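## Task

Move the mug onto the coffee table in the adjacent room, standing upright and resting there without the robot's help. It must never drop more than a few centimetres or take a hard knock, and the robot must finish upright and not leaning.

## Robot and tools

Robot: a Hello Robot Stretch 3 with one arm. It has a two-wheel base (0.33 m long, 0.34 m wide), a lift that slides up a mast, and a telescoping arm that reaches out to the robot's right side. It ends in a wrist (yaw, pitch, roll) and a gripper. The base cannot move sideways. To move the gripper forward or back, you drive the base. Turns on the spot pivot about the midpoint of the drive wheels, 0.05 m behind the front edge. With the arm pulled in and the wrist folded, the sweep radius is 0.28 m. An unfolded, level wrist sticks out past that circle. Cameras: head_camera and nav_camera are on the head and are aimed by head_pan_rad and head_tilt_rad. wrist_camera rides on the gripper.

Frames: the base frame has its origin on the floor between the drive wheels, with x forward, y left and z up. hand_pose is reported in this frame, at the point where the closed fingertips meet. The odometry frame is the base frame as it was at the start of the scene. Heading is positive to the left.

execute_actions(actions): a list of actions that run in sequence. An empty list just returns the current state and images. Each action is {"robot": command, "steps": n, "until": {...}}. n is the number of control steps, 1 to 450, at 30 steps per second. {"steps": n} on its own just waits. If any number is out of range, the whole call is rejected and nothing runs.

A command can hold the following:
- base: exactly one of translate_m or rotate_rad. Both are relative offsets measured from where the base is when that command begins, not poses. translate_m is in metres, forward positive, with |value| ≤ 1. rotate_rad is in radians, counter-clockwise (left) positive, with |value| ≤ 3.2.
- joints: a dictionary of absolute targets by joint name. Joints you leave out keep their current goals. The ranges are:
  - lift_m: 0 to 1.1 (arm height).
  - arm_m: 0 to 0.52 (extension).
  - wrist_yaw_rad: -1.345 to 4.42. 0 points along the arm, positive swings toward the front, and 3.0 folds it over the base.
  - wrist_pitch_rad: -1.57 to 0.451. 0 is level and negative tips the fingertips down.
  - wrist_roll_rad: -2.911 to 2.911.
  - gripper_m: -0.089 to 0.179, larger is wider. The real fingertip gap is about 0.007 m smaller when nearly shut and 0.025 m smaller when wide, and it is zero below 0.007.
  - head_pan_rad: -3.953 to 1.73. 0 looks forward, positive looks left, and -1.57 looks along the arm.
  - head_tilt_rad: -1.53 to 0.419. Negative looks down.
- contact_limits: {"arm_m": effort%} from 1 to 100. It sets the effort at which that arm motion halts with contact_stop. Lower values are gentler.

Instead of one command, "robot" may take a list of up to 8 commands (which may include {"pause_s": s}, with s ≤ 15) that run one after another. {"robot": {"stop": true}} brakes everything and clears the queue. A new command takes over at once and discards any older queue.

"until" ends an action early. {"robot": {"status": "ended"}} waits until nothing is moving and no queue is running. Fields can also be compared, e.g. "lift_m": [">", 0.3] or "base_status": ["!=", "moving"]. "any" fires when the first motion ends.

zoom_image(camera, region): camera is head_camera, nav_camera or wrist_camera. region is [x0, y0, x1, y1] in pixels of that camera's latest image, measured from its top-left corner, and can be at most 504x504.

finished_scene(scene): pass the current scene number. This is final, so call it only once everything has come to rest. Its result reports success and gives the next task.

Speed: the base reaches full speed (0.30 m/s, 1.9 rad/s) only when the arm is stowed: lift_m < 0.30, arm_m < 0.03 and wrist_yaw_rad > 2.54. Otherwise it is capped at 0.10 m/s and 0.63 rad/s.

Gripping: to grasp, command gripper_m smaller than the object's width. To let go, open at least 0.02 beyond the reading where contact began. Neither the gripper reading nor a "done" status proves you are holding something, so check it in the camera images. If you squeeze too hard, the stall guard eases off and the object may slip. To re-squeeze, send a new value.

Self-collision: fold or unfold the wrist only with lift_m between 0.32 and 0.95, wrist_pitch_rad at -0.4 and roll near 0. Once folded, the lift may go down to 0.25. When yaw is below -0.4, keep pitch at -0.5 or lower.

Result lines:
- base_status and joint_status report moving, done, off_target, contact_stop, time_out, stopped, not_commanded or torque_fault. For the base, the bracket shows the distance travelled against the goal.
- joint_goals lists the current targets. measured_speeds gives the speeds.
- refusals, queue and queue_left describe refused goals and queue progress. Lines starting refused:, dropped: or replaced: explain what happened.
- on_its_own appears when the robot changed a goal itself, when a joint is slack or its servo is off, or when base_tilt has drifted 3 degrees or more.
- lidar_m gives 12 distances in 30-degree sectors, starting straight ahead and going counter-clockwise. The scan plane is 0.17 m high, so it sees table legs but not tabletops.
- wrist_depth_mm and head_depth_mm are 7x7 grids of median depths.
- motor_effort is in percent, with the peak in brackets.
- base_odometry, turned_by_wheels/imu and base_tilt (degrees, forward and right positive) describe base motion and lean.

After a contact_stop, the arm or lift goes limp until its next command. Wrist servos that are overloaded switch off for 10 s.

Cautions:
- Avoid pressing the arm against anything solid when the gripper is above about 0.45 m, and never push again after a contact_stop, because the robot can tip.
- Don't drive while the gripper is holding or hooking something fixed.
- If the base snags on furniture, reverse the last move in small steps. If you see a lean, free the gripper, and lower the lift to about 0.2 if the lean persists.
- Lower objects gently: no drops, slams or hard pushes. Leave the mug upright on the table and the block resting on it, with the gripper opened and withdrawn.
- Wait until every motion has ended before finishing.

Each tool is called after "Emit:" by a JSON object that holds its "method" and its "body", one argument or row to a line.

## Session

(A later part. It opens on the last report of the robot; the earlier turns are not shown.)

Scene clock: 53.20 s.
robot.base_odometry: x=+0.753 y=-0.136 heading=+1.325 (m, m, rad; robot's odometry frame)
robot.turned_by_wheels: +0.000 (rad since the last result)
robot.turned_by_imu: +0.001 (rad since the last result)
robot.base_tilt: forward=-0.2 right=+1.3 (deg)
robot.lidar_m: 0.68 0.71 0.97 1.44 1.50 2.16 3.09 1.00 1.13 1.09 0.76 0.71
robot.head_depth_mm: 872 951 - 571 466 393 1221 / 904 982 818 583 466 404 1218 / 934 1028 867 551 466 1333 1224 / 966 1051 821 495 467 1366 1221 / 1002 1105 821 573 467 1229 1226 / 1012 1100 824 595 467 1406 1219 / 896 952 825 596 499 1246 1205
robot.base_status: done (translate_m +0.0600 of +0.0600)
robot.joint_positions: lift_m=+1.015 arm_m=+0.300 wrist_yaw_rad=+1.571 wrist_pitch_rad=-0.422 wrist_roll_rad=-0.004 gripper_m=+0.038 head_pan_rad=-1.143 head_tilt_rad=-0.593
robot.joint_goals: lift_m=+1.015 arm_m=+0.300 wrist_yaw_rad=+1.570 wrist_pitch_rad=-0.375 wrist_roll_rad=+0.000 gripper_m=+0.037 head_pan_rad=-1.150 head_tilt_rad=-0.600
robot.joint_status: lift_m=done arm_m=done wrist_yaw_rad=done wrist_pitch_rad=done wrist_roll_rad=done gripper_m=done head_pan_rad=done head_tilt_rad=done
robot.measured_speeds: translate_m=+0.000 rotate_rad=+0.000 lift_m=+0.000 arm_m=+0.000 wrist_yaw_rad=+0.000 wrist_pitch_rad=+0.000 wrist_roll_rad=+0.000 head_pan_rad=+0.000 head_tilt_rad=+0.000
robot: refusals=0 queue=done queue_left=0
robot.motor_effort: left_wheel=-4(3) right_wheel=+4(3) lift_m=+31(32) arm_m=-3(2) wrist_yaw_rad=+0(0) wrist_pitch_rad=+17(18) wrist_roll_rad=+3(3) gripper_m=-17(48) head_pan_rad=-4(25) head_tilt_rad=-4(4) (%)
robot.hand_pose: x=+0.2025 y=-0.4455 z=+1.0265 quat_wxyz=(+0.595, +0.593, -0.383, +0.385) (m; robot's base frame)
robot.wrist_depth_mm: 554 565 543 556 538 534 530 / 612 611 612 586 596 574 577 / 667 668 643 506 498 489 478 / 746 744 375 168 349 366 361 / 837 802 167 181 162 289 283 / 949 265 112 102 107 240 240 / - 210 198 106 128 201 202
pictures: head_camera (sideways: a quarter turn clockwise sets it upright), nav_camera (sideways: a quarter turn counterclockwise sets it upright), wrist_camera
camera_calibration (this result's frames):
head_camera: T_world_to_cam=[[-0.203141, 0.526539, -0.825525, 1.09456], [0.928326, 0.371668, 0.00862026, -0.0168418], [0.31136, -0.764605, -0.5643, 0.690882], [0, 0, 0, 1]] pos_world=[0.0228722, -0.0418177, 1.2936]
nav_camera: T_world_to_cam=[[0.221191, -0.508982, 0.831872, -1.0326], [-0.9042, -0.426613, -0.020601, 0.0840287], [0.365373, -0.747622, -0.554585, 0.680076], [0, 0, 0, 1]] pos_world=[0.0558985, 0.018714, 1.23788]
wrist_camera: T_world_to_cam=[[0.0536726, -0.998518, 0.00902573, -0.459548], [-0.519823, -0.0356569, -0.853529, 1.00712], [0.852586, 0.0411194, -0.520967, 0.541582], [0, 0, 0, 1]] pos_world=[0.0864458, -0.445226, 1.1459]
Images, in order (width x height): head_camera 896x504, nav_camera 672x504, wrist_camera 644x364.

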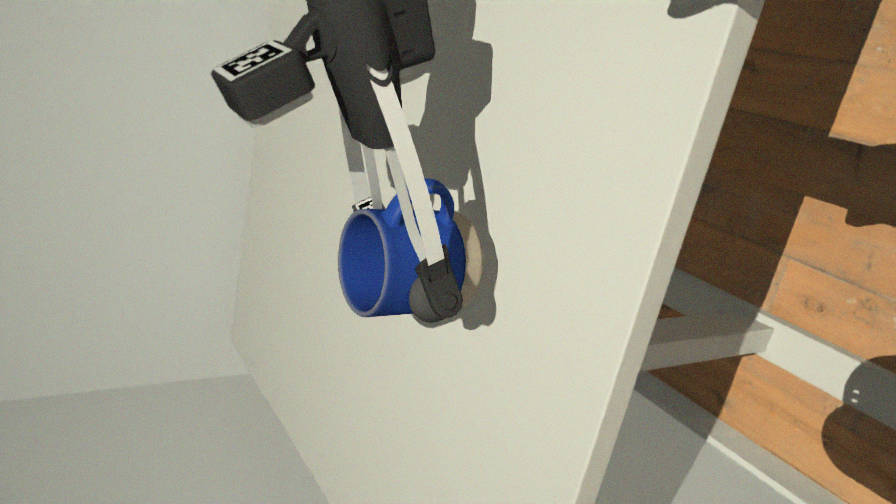

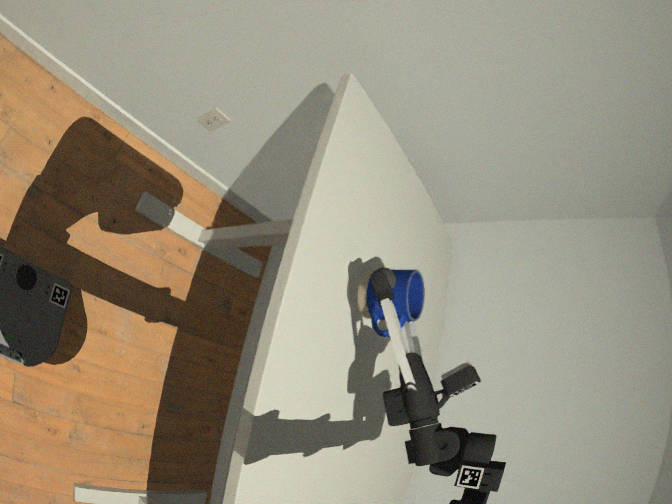

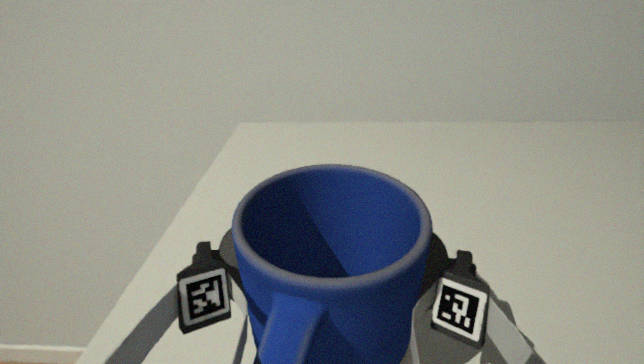

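Emit:
{"method": "execute_actions", "body": {
  "actions": [
    {"robot":{"base":{"rotate_rad":-0.6},"joints":{"arm_m":0.0,"lift_m":1.02,"head_pan_rad":-3.14,"head_tilt_rad":-0.7}},"steps":200,"until":{"robot":{"base_status":["!=","moving"]}}},
    {"robot":{"base":{"translate_m":-1.0}},"steps":200,"until":{"robot":{"translate_m":["<",-0.16],"arm_m":["<",0.01]}}},
    {"robot":{"joints":{"lift_m":0.34}},"steps":200,"until":{"robot":{"lift_m":["<",0.92]}}},
    {"robot":{"joints":{"wrist_yaw_rad":2.65}},"steps":200,"until":{"robot":{"wrist_yaw_rad":[">",2.6]}}},
    {"robot":{"joints":{"lift_m":0.29}},"steps":200,"until":{"robot":{"lift_m":["<",0.295]}}}
  ]
}}

Scene clock: 75.67 s.
robot.base_odometry: x=+0.106 y=-0.710 heading=+0.725 (m, m, rad; robot's odometry frame)
robot.turned_by_wheels: -0.600 (rad since the last result)
robot.turned_by_imu: -0.603 (rad since the last result)
robot.base_tilt: forward=+0.4 right=+2.0 (deg)
robot.lidar_m: 1.48 1.40 1.42 1.02 0.96 0.97 1.38 2.38 2.43 1.68 1.12 1.61
robot.head_depth_mm: 1057 1149 1190 1283 1419 1355 1171 / 1170 1281 1416 1589 1554 1349 1166 / 1296 1437 1613 1791 1592 1347 1174 / 1464 1639 1871 1947 1594 1346 1173 / 1574 1778 2064 1954 1597 1352 1174 / 1782 2109 2341 1943 1591 1348 1177 / 2078 2303 2435 1942 1592 1348 1171
robot.base_status: moving (translate_m -0.8644 of -1.0000)
robot.joint_positions: lift_m=+0.294 arm_m=+0.001 wrist_yaw_rad=+2.648 wrist_pitch_rad=-0.420 wrist_roll_rad=-0.004 gripper_m=+0.038 head_pan_rad=-3.133 head_tilt_rad=-0.692
robot.joint_goals: lift_m=+0.290 arm_m=+0.000 wrist_yaw_rad=+2.650 wrist_pitch_rad=-0.375 wrist_roll_rad=+0.000 gripper_m=+0.037 head_pan_rad=-3.140 head_tilt_rad=-0.700
robot.joint_status: lift_m=moving arm_m=done wrist_yaw_rad=moving wrist_pitch_rad=done wrist_roll_rad=done gripper_m=done head_pan_rad=done head_tilt_rad=done
robot.measured_speeds: translate_m=-0.124 rotate_rad=+0.000 lift_m=-0.041 arm_m=+0.000 wrist_yaw_rad=+0.000 wrist_pitch_rad=+0.000 wrist_roll_rad=+0.000 head_pan_rad=+0.000 head_tilt_rad=+0.000
robot: refusals=0 queue=running queue_left=0
robot.motor_effort: left_wheel=-7(9) right_wheel=-10(11) lift_m=+22(32) arm_m=-2(3) wrist_yaw_rad=+1(3) wrist_pitch_rad=+17(17) wrist_roll_rad=+2(3) gripper_m=-15(17) head_pan_rad=-4(50) head_tilt_rad=-4(16) (%)
robot.hand_pose: x=+0.0850 y=+0.0517 z=+0.3058 quat_wxyz=(+0.313, +0.705, -0.025, +0.636) (m; robot's base frame)
robot.wrist_depth_mm: 797 - - - - - - / 814 - - - - - - / 876 - - - - - - / 848 854 829 168 783 796 800 / 683 664 167 180 162 640 630 / - 551 112 101 106 529 522 / - - 98 105 128 442 438
pictures: head_camera (sideways: a quarter turn clockwise sets it upright), nav_camera (sideways: a quarter turn counterclockwise sets it upright), wrist_camera
camera_calibration (this result's frames):
head_camera: T_world_to_cam=[[0.642766, -0.0280904, -0.765547, 1.01121], [-0.0390098, -0.999231, 0.00391171, -0.00481017], [-0.765068, 0.0273495, -0.643368, 0.800307], [0, 0, 0, 1]] pos_world=[-0.0378722, 0.00171089, 1.28904]
nav_camera: T_world_to_cam=[[-0.634749, 0.00445128, 0.772705, -0.950242], [-0.0195131, 0.999572, -0.0217875, 0.0801739], [-0.772472, -0.0289075, -0.634391, 0.790838], [0, 0, 0, 1]] pos_world=[0.00929922, -0.0530487, 1.2377]
wrist_camera: T_world_to_cam=[[0.904405, -0.426589, 0.00852968, -0.0520638], [-0.215128, -0.473173, -0.854299, 0.345604], [0.368471, 0.770798, -0.519711, 0.248977], [0, 0, 0, 1]] pos_world=[0.0296952, -0.0505908, 0.42509]
Images, in order (width x height): head_camera 896x504, nav_camera 672x504, wrist_camera 644x364.

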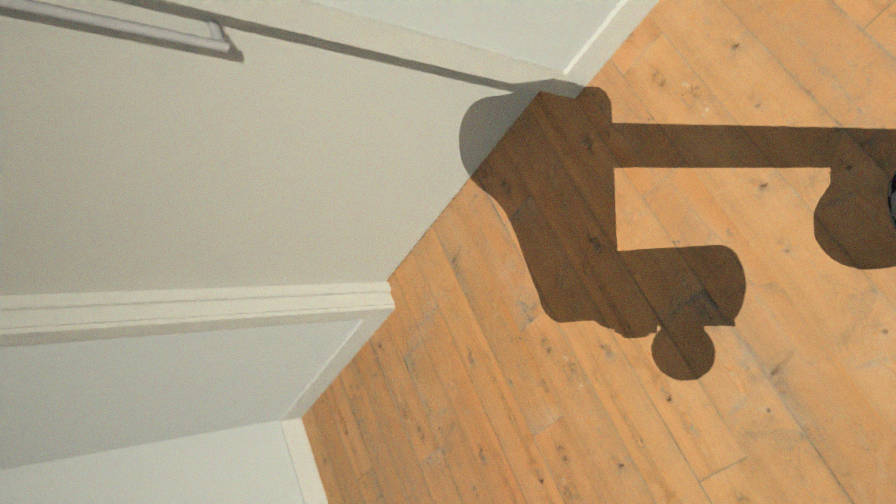

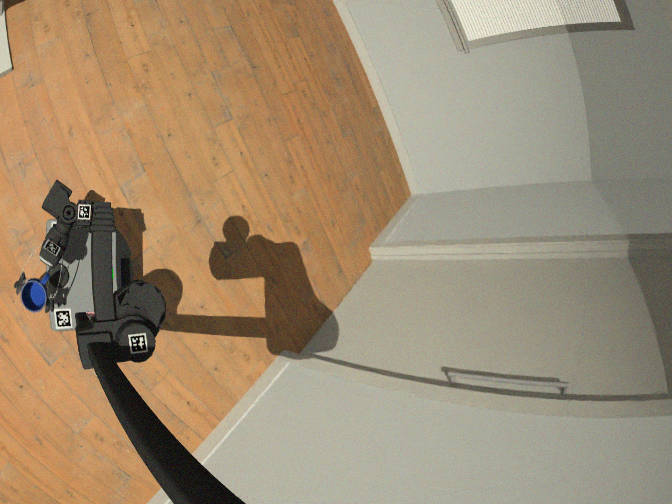

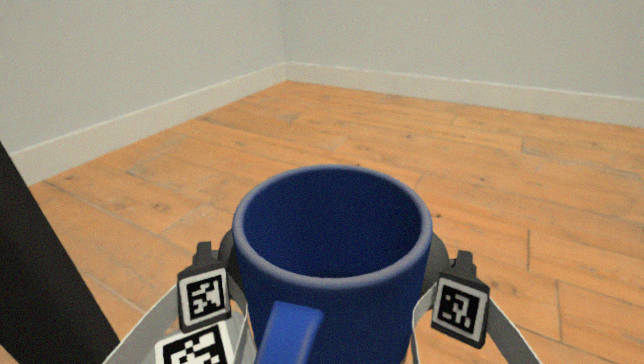

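Emit:
{"method": "execute_actions", "body": {
  "actions": [
    {"steps":200,"until":{"robot":{"status":"ended"}}},
    {"robot":[{"base":{"translate_m":-0.98}},{"base":{"rotate_rad":-0.965},"joints":{"head_tilt_rad":-0.9}}],"steps":300,"until":{"robot":{"status":"ended"}}}
  ]
}}

Scene clock: 84.33 s.
robot.base_odometry: x=-0.729 y=-1.450 heading=-0.240 (m, m, rad; robot's odometry frame)
robot.turned_by_wheels: -0.965 (rad since the last result)
robot.turned_by_imu: -0.970 (rad since the last result)
robot.base_tilt: forward=-0.3 right=+1.4 (deg)
robot.lidar_m: 2.20 1.93 2.40 1.24 0.44 0.42 0.40 0.42 0.57 1.29 1.52 2.08
robot.head_depth_mm: 346 403 484 567 753 920 1147 / 345 402 482 602 805 1088 1129 / 343 400 479 597 794 1105 - / 342 398 476 593 789 1093 - / 340 397 473 589 779 1153 - / 339 395 471 585 773 1137 1122 / 338 392 469 582 765 1118 1111
robot.base_status: done (rotate_rad -0.9649 of -0.9650)
robot.joint_positions: lift_m=+0.290 arm_m=+0.001 wrist_yaw_rad=+2.649 wrist_pitch_rad=-0.420 wrist_roll_rad=-0.004 gripper_m=+0.038 head_pan_rad=-3.134 head_tilt_rad=-0.889
robot.joint_goals: lift_m=+0.290 arm_m=+0.000 wrist_yaw_rad=+2.650 wrist_pitch_rad=-0.375 wrist_roll_rad=+0.000 gripper_m=+0.037 head_pan_rad=-3.140 head_tilt_rad=-0.900
robot.joint_status: lift_m=done arm_m=done wrist_yaw_rad=done wrist_pitch_rad=done wrist_roll_rad=done gripper_m=done head_pan_rad=done head_tilt_rad=done
robot.measured_speeds: translate_m=+0.000 rotate_rad=+0.000 lift_m=+0.000 arm_m=+0.000 wrist_yaw_rad=+0.000 wrist_pitch_rad=+0.000 wrist_roll_rad=+0.000 head_pan_rad=+0.000 head_tilt_rad=+0.000
robot: refusals=0 queue=done queue_left=0
robot.motor_effort: left_wheel=+3(11) right_wheel=-3(11) lift_m=+22(22) arm_m=-2(2) wrist_yaw_rad=+1(2) wrist_pitch_rad=+17(17) wrist_roll_rad=+2(2) gripper_m=-16(15) head_pan_rad=-5(6) head_tilt_rad=-6(25) (%)
robot.hand_pose: x=+0.0848 y=+0.0518 z=+0.3022 quat_wxyz=(+0.312, +0.705, -0.025, +0.636) (m; robot's base frame)
robot.wrist_depth_mm: - - - - - - - / - - - - - - - / 978 - - - - - - / 797 867 826 167 771 806 778 / 674 669 165 181 162 628 647 / - 537 112 101 106 524 524 / - - 100 106 128 448 446
pictures: head_camera (sideways: a quarter turn clockwise sets it upright), nav_camera (sideways: a quarter turn counterclockwise sets it upright), wrist_camera
camera_calibration (this result's frames):
head_camera: T_world_to_cam=[[0.780157, -0.0273742, -0.624984, 0.8272], [-0.0394578, -0.999206, -0.00548946, 0.00743164], [-0.624338, 0.0289432, -0.780618, 0.97795], [0, 0, 0, 1]] pos_world=[-0.0344815, 0.00176472, 1.28043]
nav_camera: T_world_to_cam=[[-0.773707, 0.00371778, 0.633533, -0.768027], [-0.0144344, 0.99962, -0.0234942, 0.0823591], [-0.63338, -0.0273223, -0.773359, 0.97073], [0, 0, 0, 1]] pos_world=[0.0218016, -0.0529499, 1.23923]
wrist_camera: T_world_to_cam=[[0.904875, -0.425591, 0.00852781, -0.0518796], [-0.214608, -0.473409, -0.854299, 0.342501], [0.36762, 0.771204, -0.519711, 0.247151], [0, 0, 0, 1]] pos_world=[0.0295905, -0.0505403, 0.421488]
Images, in order (width x height): head_camera 896x504, nav_camera 672x504, wrist_camera 644x364.

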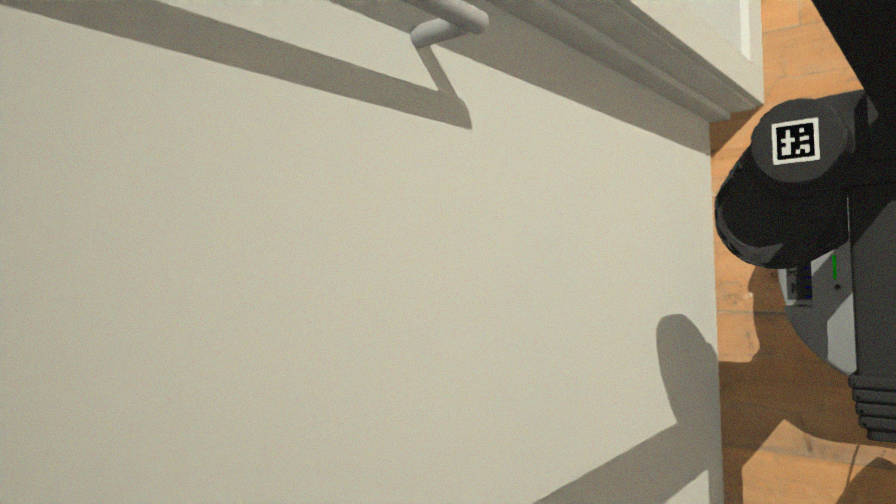

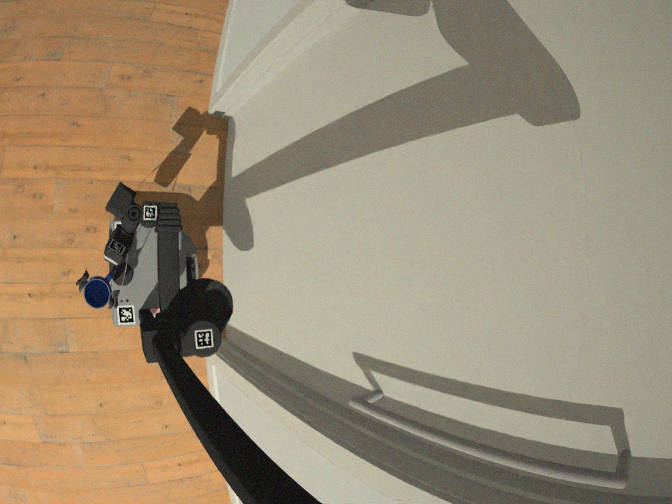

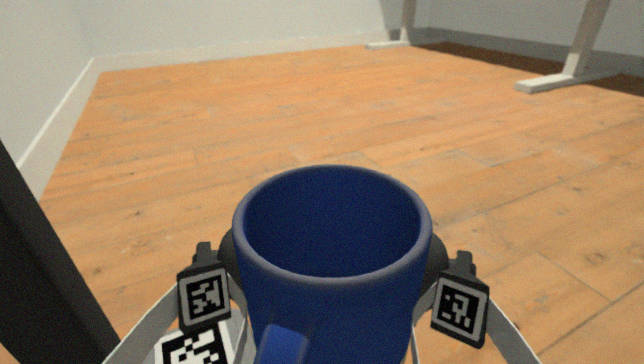

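Emit:
{"method": "execute_actions", "body": {
  "actions": [
    {"robot":[{"base":{"translate_m":-0.115},"joints":{"lift_m":0.31}},{"base":{"translate_m":-0.6}}],"steps":200,"until":{"robot":{"translate_m":["<",-0.2]}}}
  ]
}}

Scene clock: 90.13 s.
robot.base_odometry: x=-1.038 y=-1.374 heading=-0.240 (m, m, rad; robot's odometry frame)
robot.turned_by_wheels: +0.000 (rad since the last result)
robot.turned_by_imu: +0.000 (rad since the last result)
robot.base_tilt: forward=-0.2 right=+2.6 (deg)
robot.lidar_m: 2.52 2.22 2.40 0.28 0.29 0.32 0.27 0.27 0.31 0.51 1.51 2.08
robot.head_depth_mm: - 319 394 508 1323 1247 1146 / - 306 371 478 670 1198 - / - 297 351 445 607 863 - / - 290 333 416 554 783 - / - - 316 390 510 736 - / - - 303 368 473 658 954 / - - 297 348 440 596 910
robot.base_status: moving (translate_m -0.2030 of -0.6000)
robot.joint_positions: lift_m=+0.310 arm_m=+0.001 wrist_yaw_rad=+2.650 wrist_pitch_rad=-0.420 wrist_roll_rad=-0.004 gripper_m=+0.038 head_pan_rad=-3.134 head_tilt_rad=-0.892
robot.joint_goals: lift_m=+0.310 arm_m=+0.000 wrist_yaw_rad=+2.650 wrist_pitch_rad=-0.375 wrist_roll_rad=+0.000 gripper_m=+0.037 head_pan_rad=-3.140 head_tilt_rad=-0.900
robot.joint_status: lift_m=done arm_m=done wrist_yaw_rad=done wrist_pitch_rad=done wrist_roll_rad=done gripper_m=done head_pan_rad=done head_tilt_rad=done
robot.measured_speeds: translate_m=-0.100 rotate_rad=+0.000 lift_m=+0.000 arm_m=+0.000 wrist_yaw_rad=+0.000 wrist_pitch_rad=+0.000 wrist_roll_rad=+0.000 head_pan_rad=+0.000 head_tilt_rad=+0.000
robot: refusals=0 queue=running queue_left=0
robot.motor_effort: left_wheel=-3(67) right_wheel=-5(58) lift_m=+30(32) arm_m=-2(2) wrist_yaw_rad=-1(0) wrist_pitch_rad=+17(17) wrist_roll_rad=+2(2) gripper_m=-16(16) head_pan_rad=-3(5) head_tilt_rad=-4(5) (%)
robot.hand_pose: x=+0.0846 y=+0.0520 z=+0.3219 quat_wxyz=(+0.312, +0.705, -0.024, +0.636) (m; robot's base frame)
robot.wrist_depth_mm: 252 995 - - - - - / 264 343 - - - - - / 277 317 - - - - - / 297 333 841 167 788 830 844 / 320 359 167 179 162 677 664 / - 387 111 101 107 551 547 / - - 114 106 128 466 464
pictures: head_camera (sideways: a quarter turn clockwise sets it upright), nav_camera (sideways: a quarter turn counterclockwise sets it upright), wrist_camera
camera_calibration (this result's frames):
head_camera: T_world_to_cam=[[0.782097, -0.0276222, -0.622544, 0.824009], [-0.0397773, -0.999193, -0.00563784, 0.00762674], [-0.621886, 0.0291725, -0.782564, 0.980466], [0, 0, 0, 1]] pos_world=[-0.0344136, 0.00177892, 1.2803]
nav_camera: T_world_to_cam=[[-0.775681, 0.0039634, 0.631112, -0.764861], [-0.0140239, 0.999625, -0.0235141, 0.0823823], [-0.630969, -0.0270901, -0.775335, 0.973285], [0, 0, 0, 1]] pos_world=[0.0219795, -0.0529536, 1.23927]
wrist_camera: T_world_to_cam=[[0.905366, -0.424545, 0.00853319, -0.051881], [-0.213931, -0.473393, -0.854478, 0.35935], [0.366804, 0.77179, -0.519418, 0.257264], [0, 0, 0, 1]] pos_world=[0.0294817, -0.0504659, 0.441127]
Images, in order (width x height): head_camera 896x504, nav_camera 672x504, wrist_camera 644x364.

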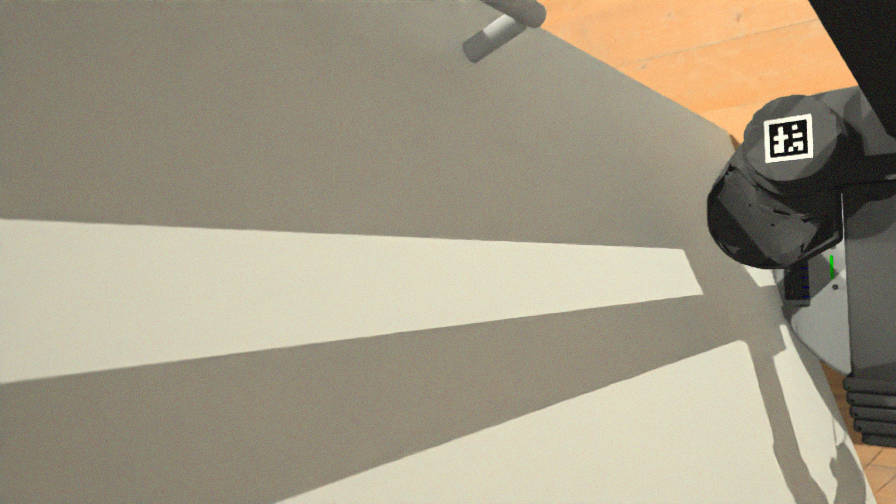

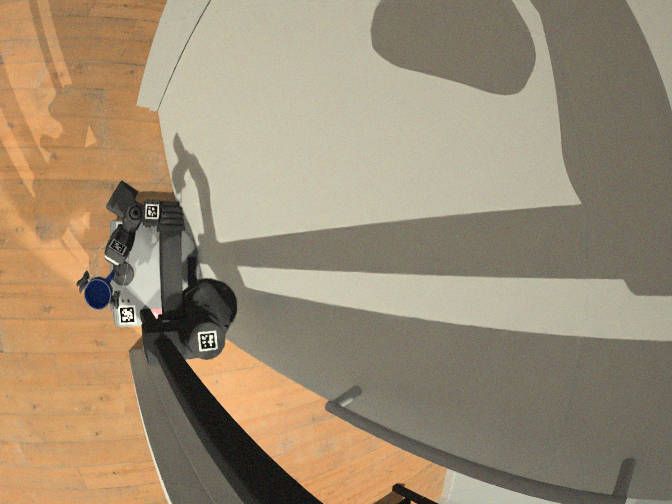

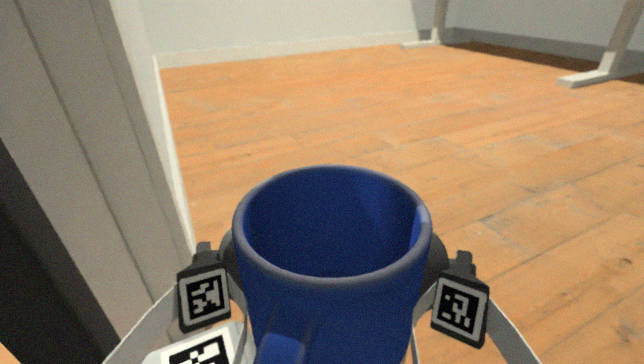

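Emit:
{"method": "execute_actions", "body": {
  "actions": [
    {"steps":200,"until":{"robot":{"status":"ended"}}}
  ]
}}

Scene clock: 94.93 s.
robot.base_odometry: x=-1.423 y=-1.280 heading=-0.240 (m, m, rad; robot's odometry frame)
robot.turned_by_wheels: +0.000 (rad since the last result)
robot.turned_by_imu: -0.001 (rad since the last result)
robot.base_tilt: forward=-0.1 right=+1.3 (deg)
robot.lidar_m: 2.92 0.41 0.40 1.07 2.40 1.93 0.29 0.25 0.25 0.28 0.46 2.07
robot.head_depth_mm: 1696 1978 1895 1610 1400 1242 1148 / 1705 1978 1888 1606 1390 1240 - / 1674 1958 1885 1603 1396 1253 - / 1674 1918 341 573 1341 1204 - / 294 336 395 477 604 818 - / - 301 344 406 493 630 796 / - - 306 352 416 508 646
robot.base_status: done (translate_m -0.6000 of -0.6000)
robot.joint_positions: lift_m=+0.310 arm_m=+0.001 wrist_yaw_rad=+2.650 wrist_pitch_rad=-0.420 wrist_roll_rad=-0.004 gripper_m=+0.038 head_pan_rad=-3.134 head_tilt_rad=-0.892
robot.joint_goals: lift_m=+0.310 arm_m=+0.000 wrist_yaw_rad=+2.650 wrist_pitch_rad=-0.375 wrist_roll_rad=+0.000 gripper_m=+0.037 head_pan_rad=-3.140 head_tilt_rad=-0.900
robot.joint_status: lift_m=done arm_m=done wrist_yaw_rad=done wrist_pitch_rad=done wrist_roll_rad=done gripper_m=done head_pan_rad=done head_tilt_rad=done
robot.measured_speeds: translate_m=+0.000 rotate_rad=+0.000 lift_m=+0.000 arm_m=+0.000 wrist_yaw_rad=+0.000 wrist_pitch_rad=+0.000 wrist_roll_rad=+0.000 head_pan_rad=+0.000 head_tilt_rad=+0.000
robot: refusals=0 queue=done queue_left=0
robot.motor_effort: left_wheel=+1(4) right_wheel=-1(5) lift_m=+30(30) arm_m=-3(2) wrist_yaw_rad=+1(0) wrist_pitch_rad=+16(16) wrist_roll_rad=+2(2) gripper_m=-16(16) head_pan_rad=-3(4) head_tilt_rad=-4(3) (%)
robot.hand_pose: x=+0.0846 y=+0.0520 z=+0.3219 quat_wxyz=(+0.312, +0.705, -0.024, +0.636) (m; robot's base frame)
robot.wrist_depth_mm: - - - 512 393 - - / - - - 553 427 - - / - - - 610 478 - - / 903 893 813 168 512 843 829 / 727 691 166 180 161 672 652 / - 573 112 101 106 541 554 / - - 114 106 129 459 457
pictures: head_camera (sideways: a quarter turn clockwise sets it upright), nav_camera (sideways: a quarter turn counterclockwise sets it upright), wrist_camera
camera_calibration (this result's frames):
head_camera: T_world_to_cam=[[0.782097, -0.0276222, -0.622544, 0.824009], [-0.0397773, -0.999193, -0.00563782, 0.00762672], [-0.621886, 0.0291725, -0.782564, 0.980466], [0, 0, 0, 1]] pos_world=[-0.0344137, 0.00177892, 1.2803]
nav_camera: T_world_to_cam=[[-0.775681, 0.0039634, 0.631113, -0.764861], [-0.0140239, 0.999625, -0.0235141, 0.0823823], [-0.630969, -0.0270901, -0.775335, 0.973284], [0, 0, 0, 1]] pos_world=[0.0219795, -0.0529536, 1.23927]
wrist_camera: T_world_to_cam=[[0.905366, -0.424545, 0.00853306, -0.051881], [-0.213931, -0.473394, -0.854478, 0.35935], [0.366804, 0.77179, -0.519418, 0.257264], [0, 0, 0, 1]] pos_world=[0.0294817, -0.0504659, 0.441127]
Images, in order (width x height): head_camera 896x504, nav_camera 672x504, wrist_camera 644x364.

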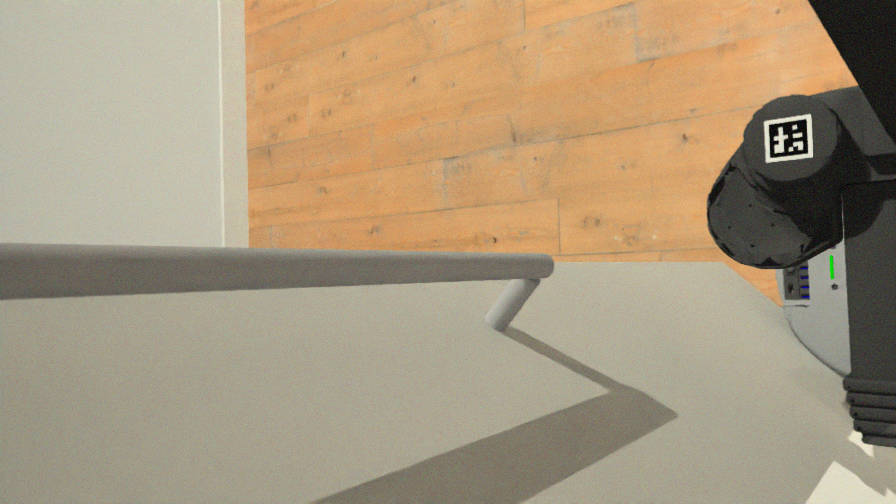

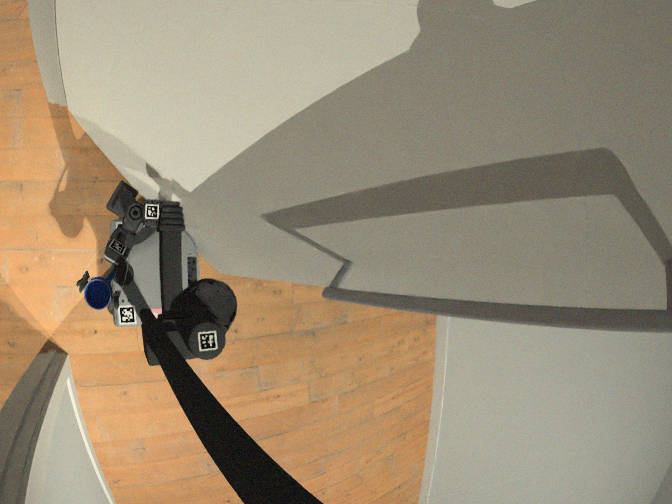

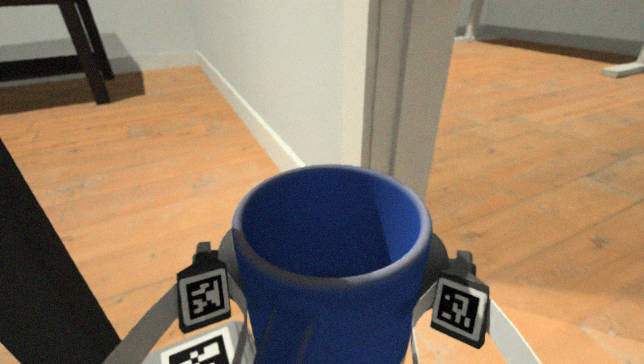

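Emit:
{"method": "execute_actions", "body": {
  "actions": [
    {"robot":{"base":{"rotate_rad":1.8},"joints":{"head_tilt_rad":-0.5,"head_pan_rad":0.0}},"steps":200,"until":{"robot":{"rotate_rad":[">",0.8]}}},
    {"robot":{"joints":{"lift_m":0.29}},"steps":200,"until":{"robot":{"status":"ended"}}}
  ]
}}

Scene clock: 100.70 s.
robot.base_odometry: x=-1.423 y=-1.280 heading=+1.560 (m, m, rad; robot's odometry frame)
robot.turned_by_wheels: +1.800 (rad since the last result)
robot.turned_by_imu: +1.805 (rad since the last result)
robot.base_tilt: forward=-0.2 right=+1.3 (deg)
robot.lidar_m: 1.67 1.96 1.86 0.30 0.28 0.28 0.35 0.70 2.74 2.60 0.39 0.52
robot.head_depth_mm: 1837 1868 1703 1573 1456 1356 1196 / 1891 2067 2246 2395 1907 1528 1273 / 1928 2101 2282 2435 1908 1524 1276 / 1952 2114 2289 2067 1923 1531 1282 / 1980 2164 2295 2053 1907 1542 1273 / 2023 2198 2354 2157 1916 1536 1282 / 2031 2233 2379 2155 1903 1541 1278
robot.base_status: done (rotate_rad +1.7999 of +1.8000)
robot.joint_positions: lift_m=+0.290 arm_m=+0.001 wrist_yaw_rad=+2.650 wrist_pitch_rad=-0.420 wrist_roll_rad=-0.004 gripper_m=+0.038 head_pan_rad=-0.007 head_tilt_rad=-0.507
robot.joint_goals: lift_m=+0.290 arm_m=+0.000 wrist_yaw_rad=+2.650 wrist_pitch_rad=-0.375 wrist_roll_rad=+0.000 gripper_m=+0.037 head_pan_rad=+0.000 head_tilt_rad=-0.500
robot.joint_status: lift_m=done arm_m=done wrist_yaw_rad=done wrist_pitch_rad=done wrist_roll_rad=done gripper_m=done head_pan_rad=done head_tilt_rad=done
robot.measured_speeds: translate_m=+0.000 rotate_rad=+0.000 lift_m=+0.000 arm_m=+0.000 wrist_yaw_rad=+0.000 wrist_pitch_rad=+0.000 wrist_roll_rad=+0.000 head_pan_rad=+0.000 head_tilt_rad=+0.000
robot: refusals=0 queue=done queue_left=0
robot.motor_effort: left_wheel=-4(14) right_wheel=+3(11) lift_m=+22(32) arm_m=-3(2) wrist_yaw_rad=+0(0) wrist_pitch_rad=+17(17) wrist_roll_rad=+2(2) gripper_m=-16(16) head_pan_rad=+4(52) head_tilt_rad=+3(29) (%)
robot.hand_pose: x=+0.0846 y=+0.0519 z=+0.3023 quat_wxyz=(+0.312, +0.705, -0.025, +0.636) (m; robot's base frame)
robot.wrist_depth_mm: 277 338 - - - - - / 283 353 - - - - - / 291 370 - - - - - / 309 378 506 168 772 791 789 / 326 398 167 180 162 636 634 / - 404 111 101 107 518 517 / - - 100 106 128 435 439
pictures: head_camera (sideways: a quarter turn clockwise sets it upright), nav_camera (sideways: a quarter turn counterclockwise sets it upright), wrist_camera
camera_calibration (this result's frames):
head_camera: T_world_to_cam=[[-0.490252, 0.0370878, -0.870791, 1.15534], [0.0531208, 0.998508, 0.0126205, -0.0167121], [0.869961, -0.0400699, -0.491491, 0.592743], [0, 0, 0, 1]] pos_world=[0.051632, -0.00241062, 1.2976]
nav_camera: T_world_to_cam=[[0.481421, -0.0133177, 0.876388, -1.09223], [0.00768088, -0.999782, -0.0194121, 0.0769205], [0.876456, 0.0160768, -0.481214, 0.581496], [0, 0, 0, 1]] pos_world=[0.0155787, 0.0530091, 1.23854]
wrist_camera: T_world_to_cam=[[0.905367, -0.424545, 0.00854036, -0.0517219], [-0.213899, -0.473342, -0.854514, 0.342612], [0.366822, 0.771822, -0.519358, 0.247068], [0, 0, 0, 1]] pos_world=[0.0294818, -0.0504777, 0.421525]
Images, in order (width x height): head_camera 896x504, nav_camera 672x504, wrist_camera 644x364.

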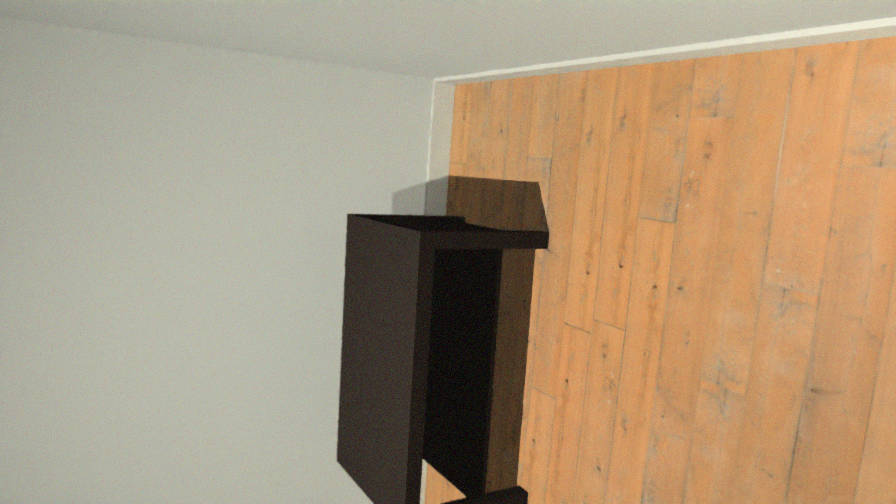

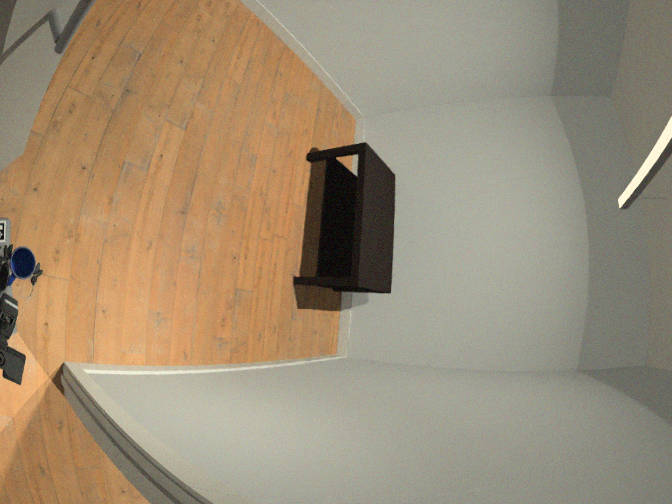

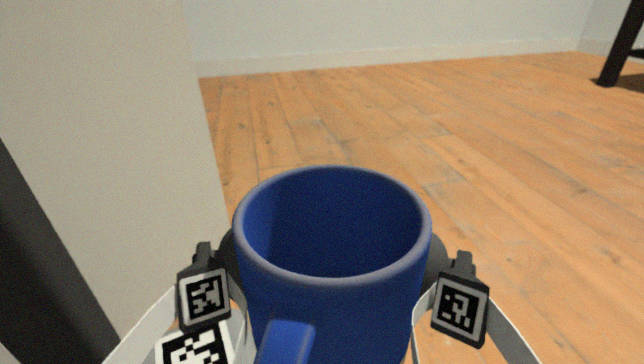

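Emit:
{"method": "execute_actions", "body": {
  "actions": [
    {"robot":{"base":{"rotate_rad":0.23},"joints":{"head_tilt_rad":-1.0,"head_pan_rad":-0.6}},"steps":100,"until":{"robot":{"base_status":["!=","moving"]}}},
    {"robot":{"base":{"translate_m":1.0}},"steps":200,"until":{"robot":{"translate_m":[">=",0.64]}}},
    {"robot":{"base":{"translate_m":0.97}},"steps":200,"until":{"robot":{"translate_m":[">=",0.77]}}},
    {"robot":{"joints":{"lift_m":0.545}},"steps":200,"until":{"robot":{"lift_m":[">",0.53]}}},
    {"robot":{"joints":{"wrist_yaw_rad":1.4,"arm_m":0.15}},"steps":200,"until":{"robot":{"status":"ended"}}}
  ]
}}

Scene clock: 116.20 s.
robot.base_odometry: x=-1.775 y=+0.301 heading=+1.790 (m, m, rad; robot's odometry frame)
robot.turned_by_wheels: +0.230 (rad since the last result)
robot.turned_by_imu: +0.243 (rad since the last result)
robot.base_tilt: forward=-0.2 right=+1.3 (deg)
robot.lidar_m: 0.78 0.41 1.14 1.17 1.53 1.51 1.48 1.04 0.98 0.49 0.82 0.86
robot.head_depth_mm: 859 1033 1247 977 895 1179 1100 / 843 1010 1140 973 803 1153 1094 / 825 983 1125 972 850 816 1122 / 810 961 1113 972 861 813 1114 / 793 938 1106 966 862 797 1089 / 778 920 1088 969 861 787 1090 / 765 896 1087 963 859 774 1087
robot.base_status: done (translate_m +0.9700 of +0.9700)
robot.joint_positions: lift_m=+0.545 arm_m=+0.150 wrist_yaw_rad=+1.402 wrist_pitch_rad=-0.420 wrist_roll_rad=-0.004 gripper_m=+0.038 head_pan_rad=-0.593 head_tilt_rad=-0.988
robot.joint_goals: lift_m=+0.545 arm_m=+0.150 wrist_yaw_rad=+1.400 wrist_pitch_rad=-0.375 wrist_roll_rad=+0.000 gripper_m=+0.037 head_pan_rad=-0.600 head_tilt_rad=-1.000
robot.joint_status: lift_m=done arm_m=done wrist_yaw_rad=done wrist_pitch_rad=done wrist_roll_rad=done gripper_m=done head_pan_rad=done head_tilt_rad=done
robot.measured_speeds: translate_m=+0.000 rotate_rad=+0.000 lift_m=+0.000 arm_m=+0.000 wrist_yaw_rad=+0.000 wrist_pitch_rad=+0.000 wrist_roll_rad=+0.000 head_pan_rad=+0.000 head_tilt_rad=+0.000
robot: refusals=0 queue=done queue_left=0
robot.motor_effort: left_wheel=-4(12) right_wheel=+4(10) lift_m=+31(32) arm_m=+3(5) wrist_yaw_rad=-1(4) wrist_pitch_rad=+16(16) wrist_roll_rad=+2(2) gripper_m=-17(16) head_pan_rad=-6(46) head_tilt_rad=-6(35) (%)
robot.hand_pose: x=+0.1996 y=-0.3324 z=+0.5569 quat_wxyz=(+0.625, +0.558, -0.432, +0.334) (m; robot's base frame)
robot.wrist_depth_mm: 849 761 682 633 577 539 498 / 946 874 774 684 623 571 534 / - 616 599 596 643 603 570 / 442 438 437 168 405 416 476 / 349 346 166 181 162 334 335 / 287 286 112 102 107 277 276 / 243 244 228 106 128 233 237
pictures: head_camera (sideways: a quarter turn clockwise sets it upright), nav_camera (sideways: a quarter turn counterclockwise sets it upright), wrist_camera
camera_calibration (this result's frames):
head_camera: T_world_to_cam=[[-0.675935, 0.496501, -0.54461, 0.731368], [0.597274, 0.801973, -0.0101691, 0.00963894], [0.431713, -0.332155, -0.838628, 1.04693], [0, 0, 0, 1]] pos_world=[0.0366278, -0.0231131, 1.27639]
nav_camera: T_world_to_cam=[[0.68473, -0.473836, 0.553737, -0.672961], [-0.555674, -0.831053, -0.0240126, 0.0863325], [0.471563, -0.291255, -0.832345, 1.04068], [0, 0, 0, 1]] pos_world=[0.018023, 0.055977, 1.24092]
wrist_camera: T_world_to_cam=[[-0.115497, -0.993271, 0.00853882, -0.306495], [-0.516715, 0.0527373, -0.854532, 0.638131], [0.848332, -0.103108, -0.519329, 0.246836], [0, 0, 0, 1]] pos_world=[0.0849331, -0.312635, 0.676109]
Images, in order (width x height): head_camera 896x504, nav_camera 672x504, wrist_camera 644x364.

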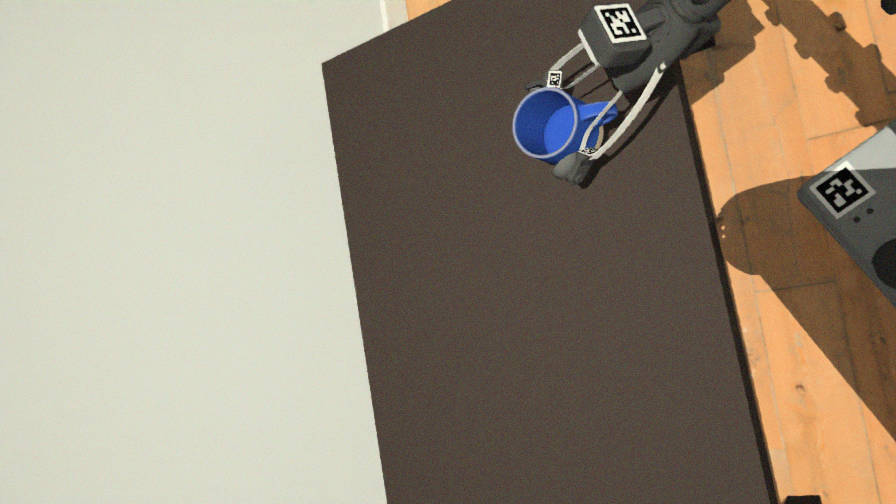

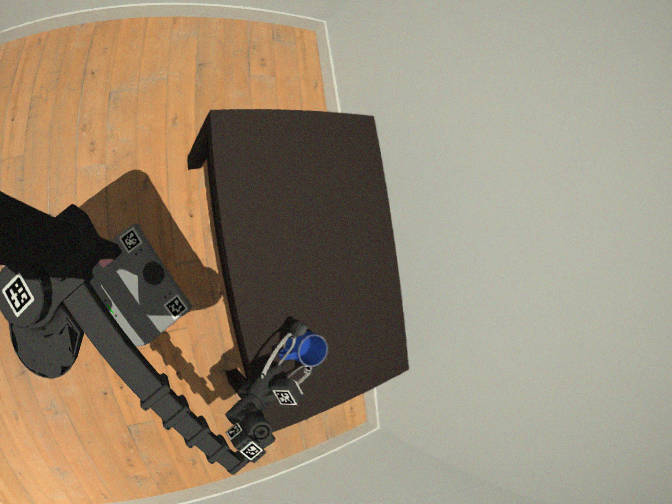

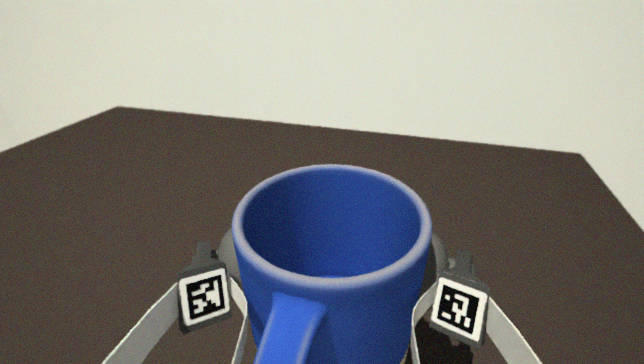

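Emit:
{"method": "execute_actions", "body": {
  "actions": [
    {"robot":{"base":{"translate_m":0.04},"joints":{"lift_m":0.498}},"steps":100,"until":{"robot":{"status":"ended"}}},
    {"robot":{"joints":{"lift_m":0.487}},"steps":60,"until":{"robot":{"status":"ended"}}}
  ]
}}

Scene clock: 119.87 s.
robot.base_odometry: x=-1.784 y=+0.340 heading=+1.790 (m, m, rad; robot's odometry frame)
robot.turned_by_wheels: +0.000 (rad since the last result)
robot.turned_by_imu: +0.001 (rad since the last result)
robot.base_tilt: forward=-0.2 right=+1.4 (deg)
robot.lidar_m: 0.74 0.37 1.12 1.15 1.51 1.55 1.51 1.06 1.00 0.49 0.80 0.83
robot.head_depth_mm: 824 987 1180 979 884 1158 1103 / 805 962 1118 973 849 809 1101 / 788 939 1104 969 854 802 1121 / 772 918 1098 968 864 791 1109 / 759 896 1094 964 862 777 1090 / 744 875 1069 965 861 779 1075 / 730 857 1039 963 860 776 1057
robot.base_status: done (translate_m +0.0400 of +0.0400)
robot.joint_positions: lift_m=+0.487 arm_m=+0.150 wrist_yaw_rad=+1.402 wrist_pitch_rad=-0.420 wrist_roll_rad=-0.004 gripper_m=+0.038 head_pan_rad=-0.593 head_tilt_rad=-0.988
robot.joint_goals: lift_m=+0.487 arm_m=+0.150 wrist_yaw_rad=+1.400 wrist_pitch_rad=-0.375 wrist_roll_rad=+0.000 gripper_m=+0.037 head_pan_rad=-0.600 head_tilt_rad=-1.000
robot.joint_status: lift_m=done arm_m=done wrist_yaw_rad=done wrist_pitch_rad=done wrist_roll_rad=done gripper_m=done head_pan_rad=done head_tilt_rad=done
robot.measured_speeds: translate_m=+0.000 rotate_rad=+0.000 lift_m=+0.000 arm_m=+0.000 wrist_yaw_rad=+0.000 wrist_pitch_rad=+0.000 wrist_roll_rad=+0.000 head_pan_rad=+0.000 head_tilt_rad=+0.000
robot: refusals=0 queue=done queue_left=0
robot.motor_effort: left_wheel=-4(6) right_wheel=+3(8) lift_m=+21(30) arm_m=+3(4) wrist_yaw_rad=-1(0) wrist_pitch_rad=+17(16) wrist_roll_rad=+2(2) gripper_m=-16(17) head_pan_rad=-5(5) head_tilt_rad=-6(6) (%)
robot.hand_pose: x=+0.1996 y=-0.3324 z=+0.4993 quat_wxyz=(+0.625, +0.558, -0.432, +0.334) (m; robot's base frame)
robot.wrist_depth_mm: 808 735 670 602 546 502 463 / 886 775 682 659 599 538 505 / 469 451 444 438 433 426 423 / 330 327 326 168 300 319 312 / 263 258 166 180 162 249 248 / 214 212 112 101 106 208 206 / 180 180 170 106 128 173 175
pictures: head_camera (sideways: a quarter turn clockwise sets it upright), nav_camera (sideways: a quarter turn counterclockwise sets it upright), wrist_camera
camera_calibration (this result's frames):
head_camera: T_world_to_cam=[[-0.675935, 0.4965, -0.54461, 0.731368], [0.597274, 0.801973, -0.0101691, 0.00963893], [0.431713, -0.332155, -0.838628, 1.04693], [0, 0, 0, 1]] pos_world=[0.0366278, -0.0231131, 1.27639]
nav_camera: T_world_to_cam=[[0.68473, -0.473836, 0.553737, -0.672961], [-0.555674, -0.831053, -0.0240126, 0.0863325], [0.471563, -0.291255, -0.832345, 1.04068], [0, 0, 0, 1]] pos_world=[0.018023, 0.055977, 1.24092]
wrist_camera: T_world_to_cam=[[-0.115497, -0.993271, 0.00853889, -0.306005], [-0.516712, 0.0527368, -0.854534, 0.588936], [0.848333, -0.103108, -0.519326, 0.216936], [0, 0, 0, 1]] pos_world=[0.0849331, -0.312637, 0.618539]
Images, in order (width x height): head_camera 896x504, nav_camera 672x504, wrist_camera 644x364.

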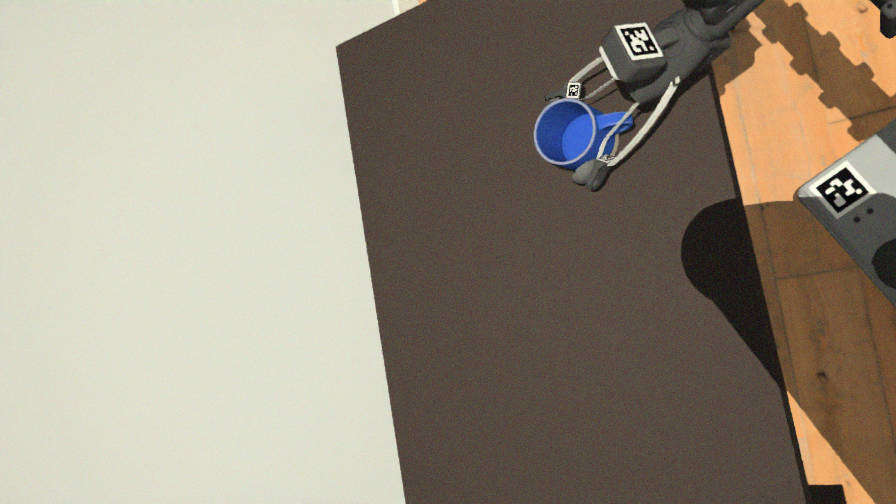

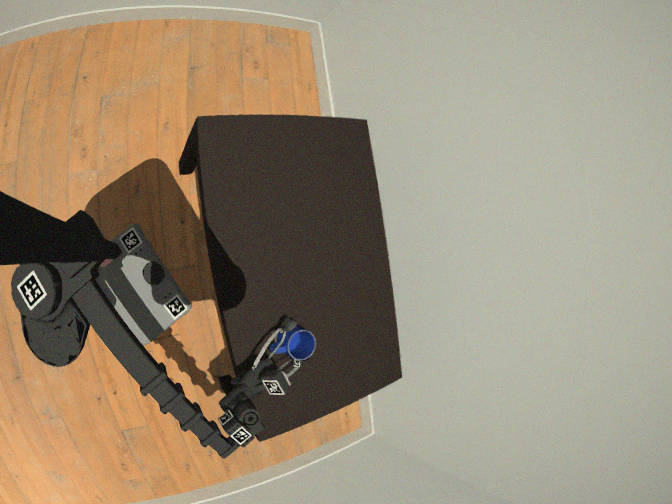

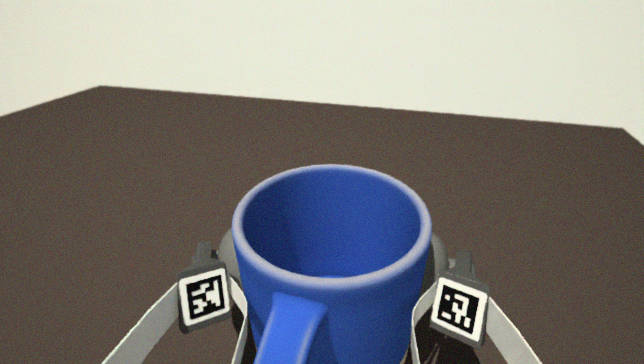

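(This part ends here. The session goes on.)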